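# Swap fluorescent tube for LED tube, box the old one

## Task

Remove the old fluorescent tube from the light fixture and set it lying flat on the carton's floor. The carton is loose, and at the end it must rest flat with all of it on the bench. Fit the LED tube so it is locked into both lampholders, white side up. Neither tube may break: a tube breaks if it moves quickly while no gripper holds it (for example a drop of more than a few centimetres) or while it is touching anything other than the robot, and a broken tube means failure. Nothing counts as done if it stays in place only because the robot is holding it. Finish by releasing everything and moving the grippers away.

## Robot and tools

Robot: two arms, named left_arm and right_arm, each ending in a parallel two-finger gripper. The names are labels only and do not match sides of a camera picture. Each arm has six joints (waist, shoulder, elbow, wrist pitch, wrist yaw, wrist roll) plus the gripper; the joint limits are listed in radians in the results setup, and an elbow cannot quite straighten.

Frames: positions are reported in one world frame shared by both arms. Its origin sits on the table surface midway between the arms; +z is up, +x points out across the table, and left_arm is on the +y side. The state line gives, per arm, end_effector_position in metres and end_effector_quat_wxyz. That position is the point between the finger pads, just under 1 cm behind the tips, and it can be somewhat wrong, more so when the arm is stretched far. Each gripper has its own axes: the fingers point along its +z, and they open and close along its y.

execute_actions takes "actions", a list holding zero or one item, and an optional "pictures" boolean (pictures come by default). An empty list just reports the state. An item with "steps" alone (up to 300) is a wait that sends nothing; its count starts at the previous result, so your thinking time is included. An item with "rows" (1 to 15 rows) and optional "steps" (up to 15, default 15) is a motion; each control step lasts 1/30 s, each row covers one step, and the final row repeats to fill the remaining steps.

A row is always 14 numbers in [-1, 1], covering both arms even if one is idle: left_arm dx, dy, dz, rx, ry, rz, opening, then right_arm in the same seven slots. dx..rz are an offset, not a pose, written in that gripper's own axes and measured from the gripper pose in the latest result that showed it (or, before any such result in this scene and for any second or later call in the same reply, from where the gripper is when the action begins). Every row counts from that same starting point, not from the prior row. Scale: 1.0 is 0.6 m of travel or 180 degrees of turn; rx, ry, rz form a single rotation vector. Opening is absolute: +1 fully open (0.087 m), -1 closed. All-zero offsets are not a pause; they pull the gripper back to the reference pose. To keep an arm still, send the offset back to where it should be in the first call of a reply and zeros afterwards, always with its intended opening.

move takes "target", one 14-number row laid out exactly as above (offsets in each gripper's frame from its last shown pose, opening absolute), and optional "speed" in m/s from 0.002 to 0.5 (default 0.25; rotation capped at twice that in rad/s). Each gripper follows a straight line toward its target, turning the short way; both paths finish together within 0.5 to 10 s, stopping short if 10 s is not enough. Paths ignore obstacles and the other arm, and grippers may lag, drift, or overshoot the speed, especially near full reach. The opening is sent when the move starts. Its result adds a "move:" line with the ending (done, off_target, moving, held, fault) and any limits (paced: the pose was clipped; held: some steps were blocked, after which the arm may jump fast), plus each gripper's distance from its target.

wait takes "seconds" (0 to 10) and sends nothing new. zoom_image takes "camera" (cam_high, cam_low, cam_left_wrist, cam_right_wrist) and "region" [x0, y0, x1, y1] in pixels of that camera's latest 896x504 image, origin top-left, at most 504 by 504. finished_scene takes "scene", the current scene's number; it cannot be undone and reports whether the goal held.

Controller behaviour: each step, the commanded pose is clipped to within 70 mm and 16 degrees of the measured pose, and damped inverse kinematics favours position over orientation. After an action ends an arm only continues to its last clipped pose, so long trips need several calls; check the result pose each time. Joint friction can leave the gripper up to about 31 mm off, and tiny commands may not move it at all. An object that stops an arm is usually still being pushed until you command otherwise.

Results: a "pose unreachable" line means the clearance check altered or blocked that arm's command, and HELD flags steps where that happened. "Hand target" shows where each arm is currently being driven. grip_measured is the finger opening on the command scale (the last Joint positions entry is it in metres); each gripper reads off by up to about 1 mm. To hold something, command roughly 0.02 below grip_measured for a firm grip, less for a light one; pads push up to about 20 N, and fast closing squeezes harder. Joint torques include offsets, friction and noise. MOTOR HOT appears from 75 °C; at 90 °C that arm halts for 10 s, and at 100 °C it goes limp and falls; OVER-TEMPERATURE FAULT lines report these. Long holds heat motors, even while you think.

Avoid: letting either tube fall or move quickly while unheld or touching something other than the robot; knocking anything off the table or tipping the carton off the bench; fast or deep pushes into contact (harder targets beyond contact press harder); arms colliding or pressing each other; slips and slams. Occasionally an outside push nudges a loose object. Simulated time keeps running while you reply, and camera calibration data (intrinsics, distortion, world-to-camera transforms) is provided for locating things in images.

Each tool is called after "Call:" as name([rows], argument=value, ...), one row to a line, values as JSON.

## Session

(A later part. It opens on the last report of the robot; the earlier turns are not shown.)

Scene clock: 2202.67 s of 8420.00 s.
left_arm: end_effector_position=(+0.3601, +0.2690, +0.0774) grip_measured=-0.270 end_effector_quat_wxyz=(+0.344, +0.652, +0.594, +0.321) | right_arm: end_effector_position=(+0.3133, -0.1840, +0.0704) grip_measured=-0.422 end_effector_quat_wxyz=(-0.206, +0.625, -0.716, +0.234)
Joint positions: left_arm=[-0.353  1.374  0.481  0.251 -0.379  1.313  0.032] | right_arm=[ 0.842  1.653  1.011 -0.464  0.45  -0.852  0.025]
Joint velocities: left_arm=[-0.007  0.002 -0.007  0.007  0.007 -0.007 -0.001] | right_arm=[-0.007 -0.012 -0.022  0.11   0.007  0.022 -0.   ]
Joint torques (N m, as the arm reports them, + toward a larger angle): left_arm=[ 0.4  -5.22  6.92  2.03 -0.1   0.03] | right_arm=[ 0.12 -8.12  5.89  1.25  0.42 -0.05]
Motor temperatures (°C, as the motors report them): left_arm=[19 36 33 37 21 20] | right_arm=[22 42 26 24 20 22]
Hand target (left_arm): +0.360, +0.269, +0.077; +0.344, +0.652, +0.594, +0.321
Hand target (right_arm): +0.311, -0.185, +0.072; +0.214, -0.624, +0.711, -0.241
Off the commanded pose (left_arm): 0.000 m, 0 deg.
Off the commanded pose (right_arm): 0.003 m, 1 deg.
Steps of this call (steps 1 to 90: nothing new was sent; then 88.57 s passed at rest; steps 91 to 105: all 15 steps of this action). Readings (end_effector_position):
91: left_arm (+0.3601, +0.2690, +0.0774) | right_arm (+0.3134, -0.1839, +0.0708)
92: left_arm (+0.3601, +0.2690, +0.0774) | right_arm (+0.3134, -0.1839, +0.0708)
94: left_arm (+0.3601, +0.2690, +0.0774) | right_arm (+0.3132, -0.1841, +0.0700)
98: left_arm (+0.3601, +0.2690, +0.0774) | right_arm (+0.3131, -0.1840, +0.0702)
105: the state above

Call:
execute_actions([
  {"rows": [[0,0,0,0,0,0,-0.26,0,0,0,0,0,0,-0.446],[0,0,0,0,0,0,-0.25,0,0,0,0,0,0,-0.436],[0,0,0,0,0,0,-0.24,0,0,0,0,0,0,-0.426],[0,0,0,0,0,0,-0.23,0,0,0,0,0,0,-0.416],[0,0,0,0,0,0,-0.22,0,0,0,0,0,0,-0.40],[0,0,0,0,0,0,-0.21,0,0,0,0,0,0,-0.38],[0,0,0,0,0,0,-0.20,0,0,0,0,0,0,-0.35],[0,0,0,0,0,0,-0.19,0,0,0,0,0,0,-0.31],[0,0,0,0,0,0,-0.18,0,0,0,0,0,0,-0.26],[0,0,0,0,0,0,-0.17,0,0,0,0,0,0,-0.20],[0,0,0,0,0,0,-0.16,0,0,0,0,0,0,-0.14],[0,0,0,0,0,0,-0.15,0,0,0,0,0,0,-0.08],[0,0,0,0,0,0,-0.15,0,0,0,0,0,0,-0.02],[0,0,0,0,0,0,-0.15,0,0,0,0,0,0,0.04],[0,0,0,0,0,0,-0.15,0,0,0,0,0,0,0.08]], "steps": 15},
], pictures=false)

Call:
move(target=[0.0425, -0.0075, -0.0984, -0.0374, -0.0099, -0.0154, -0.15, 0.0329, -0.0282, -0.0899, 0.032, -0.0279, 0.0205, 0.08], speed=0.08)

Scene clock: 2323.17 s of 8420.00 s.
left_arm: end_effector_position=(+0.3601, +0.2690, +0.0774) grip_measured=-0.150 end_effector_quat_wxyz=(+0.344, +0.652, +0.594, +0.321) | right_arm: end_effector_position=(+0.3134, -0.1841, +0.0704) grip_measured=+0.056 end_effector_quat_wxyz=(-0.207, +0.624, -0.716, +0.235)
Joint positions: left_arm=[-0.353  1.374  0.481  0.251 -0.379  1.313  0.037] | right_arm=[ 0.843  1.653  1.009 -0.462  0.452 -0.851  0.046]
Joint velocities: left_arm=[-0.002 -0.017 -0.022  0.051 -0.007 -0.037 -0.   ] | right_arm=[ 0.002  0.007 -0.002 -0.007 -0.066  0.037  0.042]
Joint torques (N m, as the arm reports them, + toward a larger angle): left_arm=[ 0.39 -5.23  6.92  2.03 -0.1   0.03] | right_arm=[-0.34 -6.49  8.7   1.09  0.22 -0.02]
Motor temperatures (°C, as the motors report them): left_arm=[19 34 34 38 21 20] | right_arm=[22 41 26 24 20 22]
Hand target (left_arm): +0.360, +0.269, +0.077; +0.344, +0.652, +0.594, +0.321
Hand target (right_arm): +0.313, -0.184, +0.070; +0.206, -0.625, +0.716, -0.234
Off the commanded pose (left_arm): 0.000 m, 0 deg.
Off the commanded pose (right_arm): 0.000 m, 0 deg.
Steps of this call (steps 1 to 90: nothing new was sent; then 117.00 s passed at rest; steps 91 to 105: all 15 steps of this action). Readings (end_effector_position):
91: left_arm (+0.3601, +0.2690, +0.0774) | right_arm (+0.3134, -0.1841, +0.0704)
92: left_arm (+0.3601, +0.2690, +0.0774) | right_arm (+0.3134, -0.1841, +0.0704)
94: left_arm (+0.3601, +0.2690, +0.0774) | right_arm (+0.3134, -0.1841, +0.0704)
98: left_arm (+0.3601, +0.2690, +0.0774) | right_arm (+0.3134, -0.1841, +0.0704)
105: the state above

Scene clock: 2324.87 s of 8420.00 s.
left_arm: end_effector_position=(+0.3164, +0.2952, +0.1156) grip_measured=-0.150 end_effector_quat_wxyz=(+0.407, +0.617, +0.583, +0.339) | right_arm: end_effector_position=(+0.3022, -0.1925, +0.1317) grip_measured=+0.080 end_effector_quat_wxyz=(-0.294, +0.593, -0.712, +0.234)
Joint positions: left_arm=[-0.353  0.948  0.309  0.146 -0.378  1.313  0.037] | right_arm=[ 0.843  1.402  0.957 -0.476  0.448 -0.85   0.047]
Joint velocities: left_arm=[ 0.007 -0.022 -0.012  0.037 -0.066  0.007 -0.001] | right_arm=[-0.007 -0.007  0.007 -0.095  0.022  0.037 -0.001]
Joint torques (N m, as the arm reports them, + toward a larger angle): left_arm=[ 0.6  -3.43  5.9   2.07 -0.08  0.02] | right_arm=[-0.33 -6.1   6.31  1.12  0.28 -0.02]
Motor temperatures (°C, as the motors report them): left_arm=[19 34 34 39 21 20] | right_arm=[21 41 26 24 20 22]
Hand target (left_arm): +0.311, +0.299, +0.108; +0.398, +0.621, +0.585, +0.337
Hand target (right_arm): +0.293, -0.200, +0.125; +0.277, -0.600, +0.713, -0.236
Off the commanded pose (left_arm): 0.011 m, 1 deg.
Off the commanded pose (right_arm): 0.015 m, 2 deg.
move: off_target (left_arm, right_arm)
camera_calibration (this result's frames):
cam_left_wrist: T_world_to_cam=[[-0.447229, 0.00782698, -0.894385, 0.245073], [-0.615083, 0.723286, 0.313896, -0.0301781], [0.649353, 0.690504, -0.31866, -0.233073], [0, 0, 0, 1]] pos_world=[0.242389, 0.180847, 0.154392]
cam_right_wrist: T_world_to_cam=[[0.718688, -0.181871, 0.671126, -0.340474], [-0.601362, -0.64712, 0.468615, 0.0180646], [0.349072, -0.740377, -0.574448, -0.0331343], [0, 0, 0, 1]] pos_world=[0.267124, -0.0747641, 0.201001]

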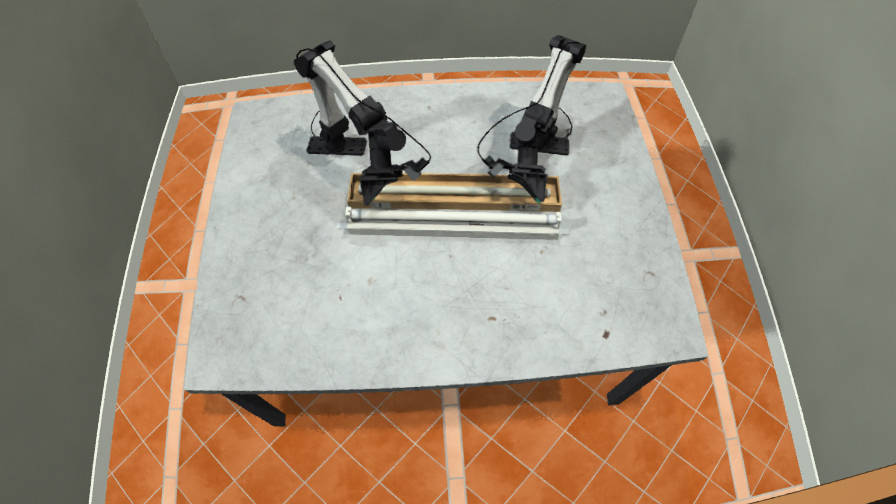

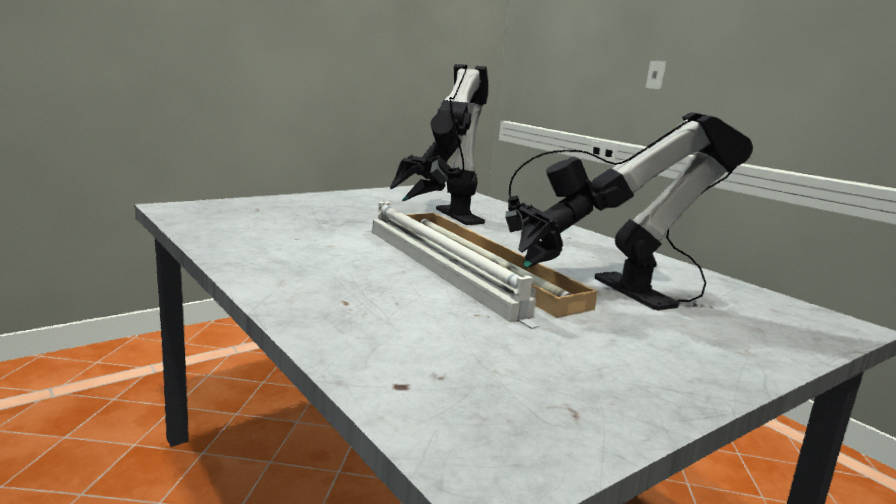

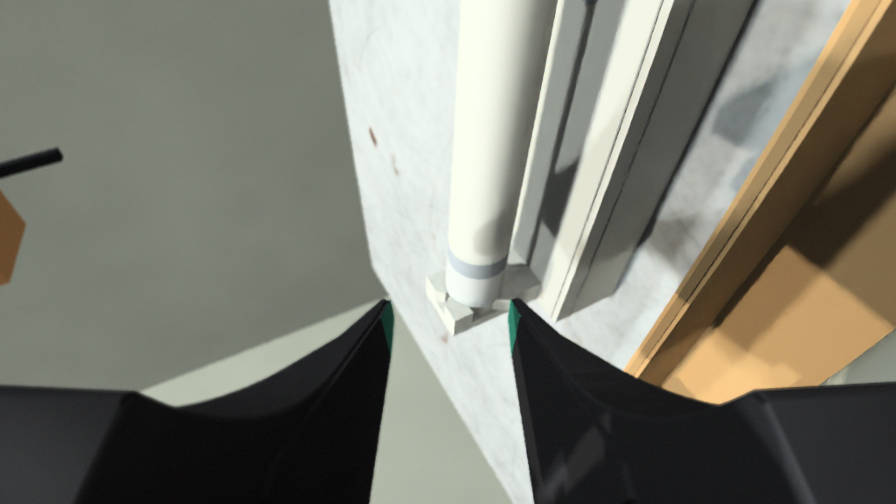

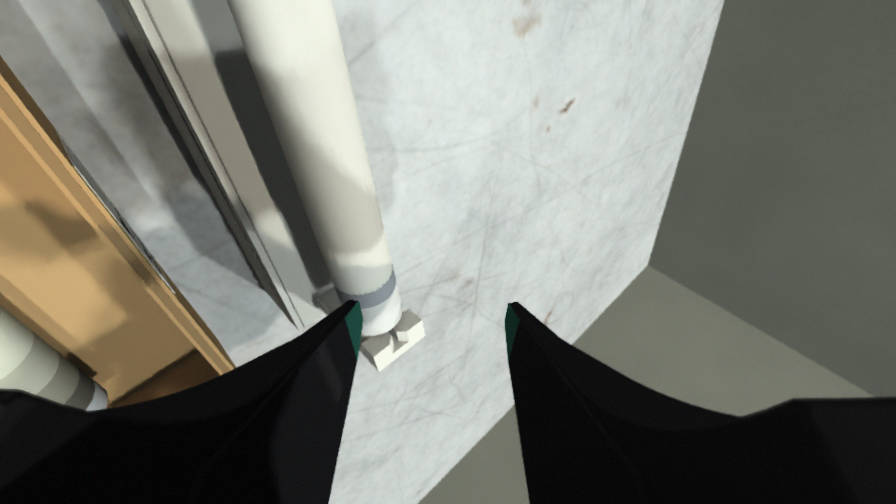

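Call:
zoom_image(camera="cam_left_wrist", region=[420, 120, 600, 340])

Call:
zoom_image(camera="cam_low", region=[360, 185, 610, 335])

Call:
zoom_image(camera="cam_high", region=[330, 160, 580, 250])

Region (420, 120, 600, 340) of cam_left_wrist's 896x504 image, scaled by 2.291, with more detail than that image has; it fills the left 412 columns of this view, and the rest is white.

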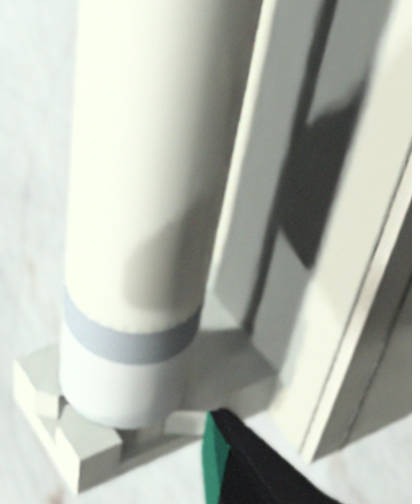

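Region (360, 185, 610, 335) of cam_low's 896x504 image, scaled by 2.016, with more detail than that image has; it fills the top 302 rows of this view, and the rest is white.

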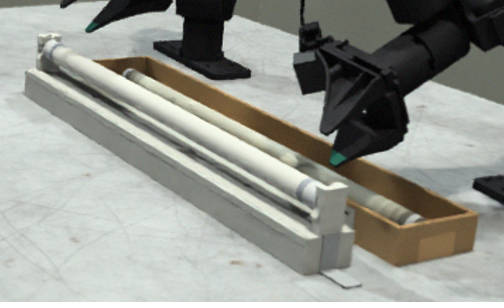

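Region (330, 160, 580, 250) of cam_high's 896x504 image, scaled by 2.016, with more detail than that image has; it fills the top 181 rows of this view, and the rest is white.

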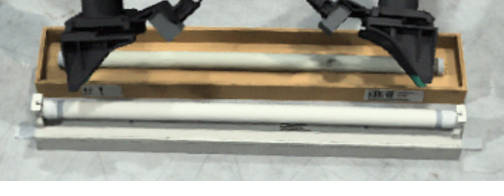

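Call:
move(target=[0.0394, 0.1357, -0.1839, 0, 0, 0, -0.15, 0.1182, -0.0399, -0.2408, 0, 0, 0, 0.08], speed=0.22)

Scene clock: 2351.77 s of 8420.00 s.
left_arm: end_effector_position=(+0.2578, +0.3326, +0.2289) grip_measured=-0.150 end_effector_quat_wxyz=(+0.400, +0.620, +0.584, +0.339) | right_arm: end_effector_position=(+0.2139, -0.2657, +0.2377) grip_measured=+0.080 end_effector_quat_wxyz=(-0.291, +0.594, -0.712, +0.234)
Joint positions: left_arm=[-0.339  0.557  0.692 -0.638 -0.368  1.323  0.037] | right_arm=[ 0.843  0.99   1.135 -1.071  0.448 -0.851  0.047]
Joint velocities: left_arm=[-0.002  0.007 -0.012 -0.007 -0.007 -0.066 -0.001] | right_arm=[ 0.002 -0.007 -0.017  0.022 -0.007  0.007 -0.001]
Joint torques (N m, as the arm reports them, + toward a larger angle): left_arm=[1.14 0.65 9.51 2.08 0.04 0.06] | right_arm=[-0.09 -2.05 10.84  1.18  0.26  0.04]
Motor temperatures (°C, as the motors report them): left_arm=[19 33 33 39 21 20] | right_arm=[21 39 26 24 20 22]
Hand target (left_arm): +0.257, +0.334, +0.237; +0.407, +0.616, +0.583, +0.340
Hand target (right_arm): +0.211, -0.267, +0.244; +0.294, -0.593, +0.712, -0.234
Off the commanded pose (left_arm): 0.007 m, 1 deg.
Off the commanded pose (right_arm): 0.007 m, 0 deg.
After step 90, 22.40 s passed at rest.
move: done
camera_calibration (this result's frames):
cam_left_wrist: T_world_to_cam=[[-0.456675, 0.0164727, -0.889481, 0.318296], [-0.612402, 0.719409, 0.327741, -0.131361], [0.645299, 0.694392, -0.318448, -0.184991], [0, 0, 0, 1]] pos_world=[0.184287, 0.217715, 0.26726]
cam_right_wrist: T_world_to_cam=[[0.721293, -0.179375, 0.669, -0.360836], [-0.599389, -0.64567, 0.473121, -0.133117], [0.347087, -0.74225, -0.573233, 0.004], [0, 0, 0, 1]] pos_world=[0.179091, -0.147705, 0.306673]

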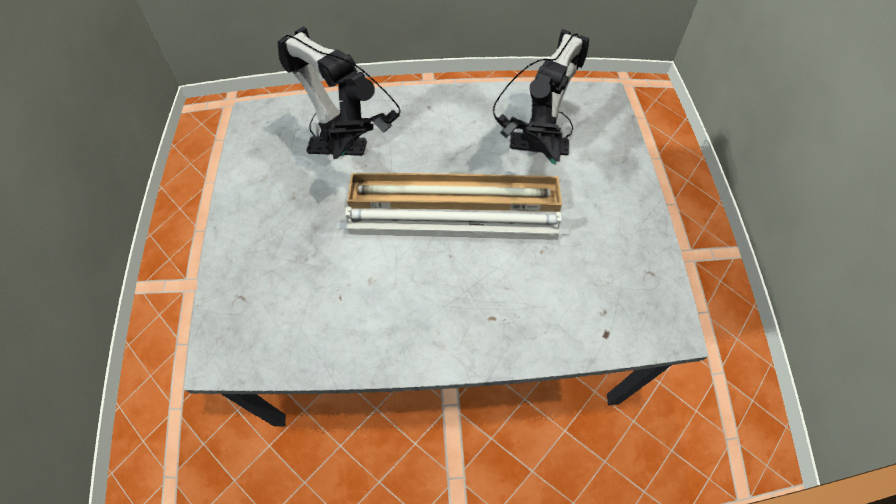

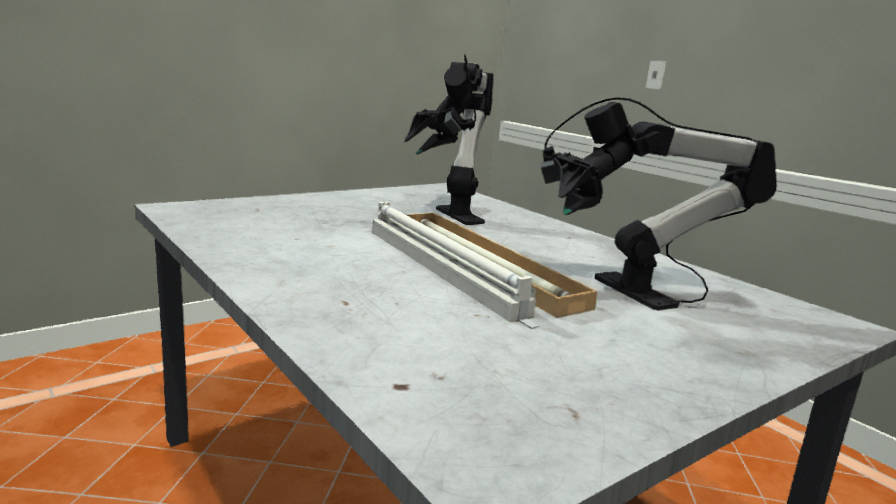

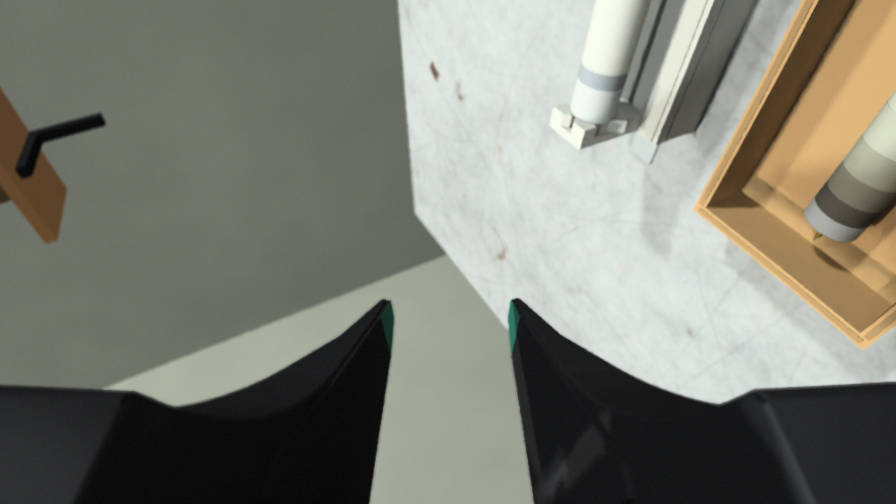

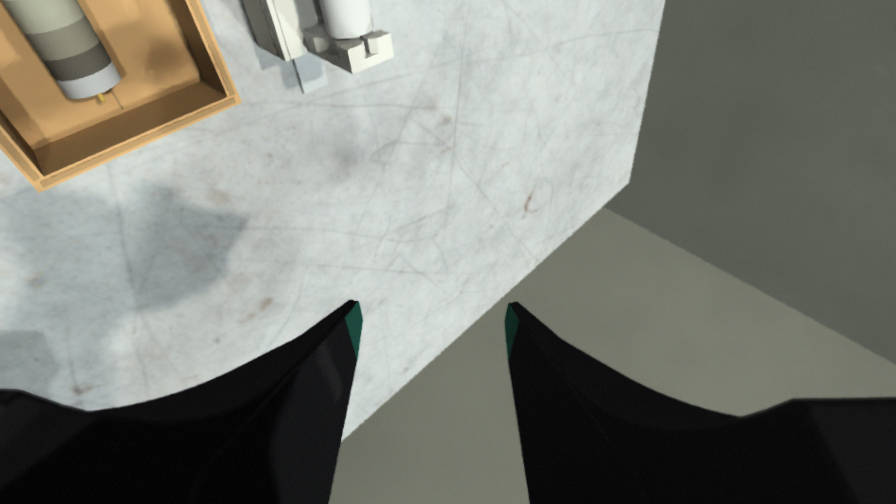

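Call:
zoom_image(camera="cam_high", region=[335, 165, 575, 245])

Call:
zoom_image(camera="cam_left_wrist", region=[530, 40, 680, 170])

Call:
zoom_image(camera="cam_right_wrist", region=[280, 0, 410, 100])

Region (335, 165, 575, 245) of cam_high's 896x504 image, scaled by 2.100, with more detail than that image has.

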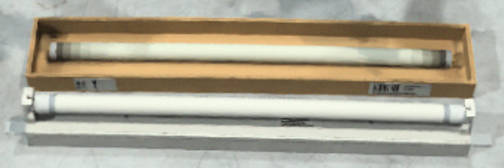

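Region (530, 40, 680, 170) of cam_left_wrist's 896x504 image, scaled by 3.360, with more detail than that image has; it fills the top 437 rows of this view, and the rest is white.

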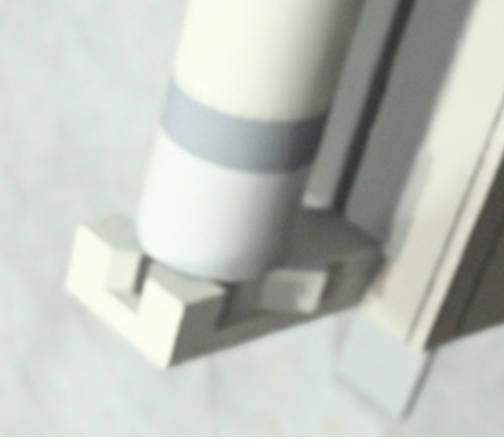

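Region (280, 0, 410, 100) of cam_right_wrist's 896x504 image, scaled by 3.877, with more detail than that image has; it fills the top 388 rows of this view, and the rest is white.

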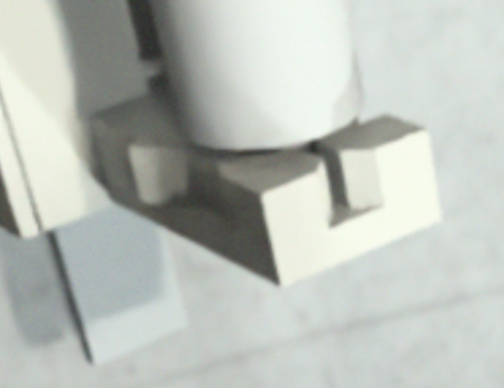

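The LED tube is seated in both holders with its white side up. The old tube lies flat in the carton, and both arms are clear.

Call:
finished_scene(scene=2)

The scene is finished: the task was done.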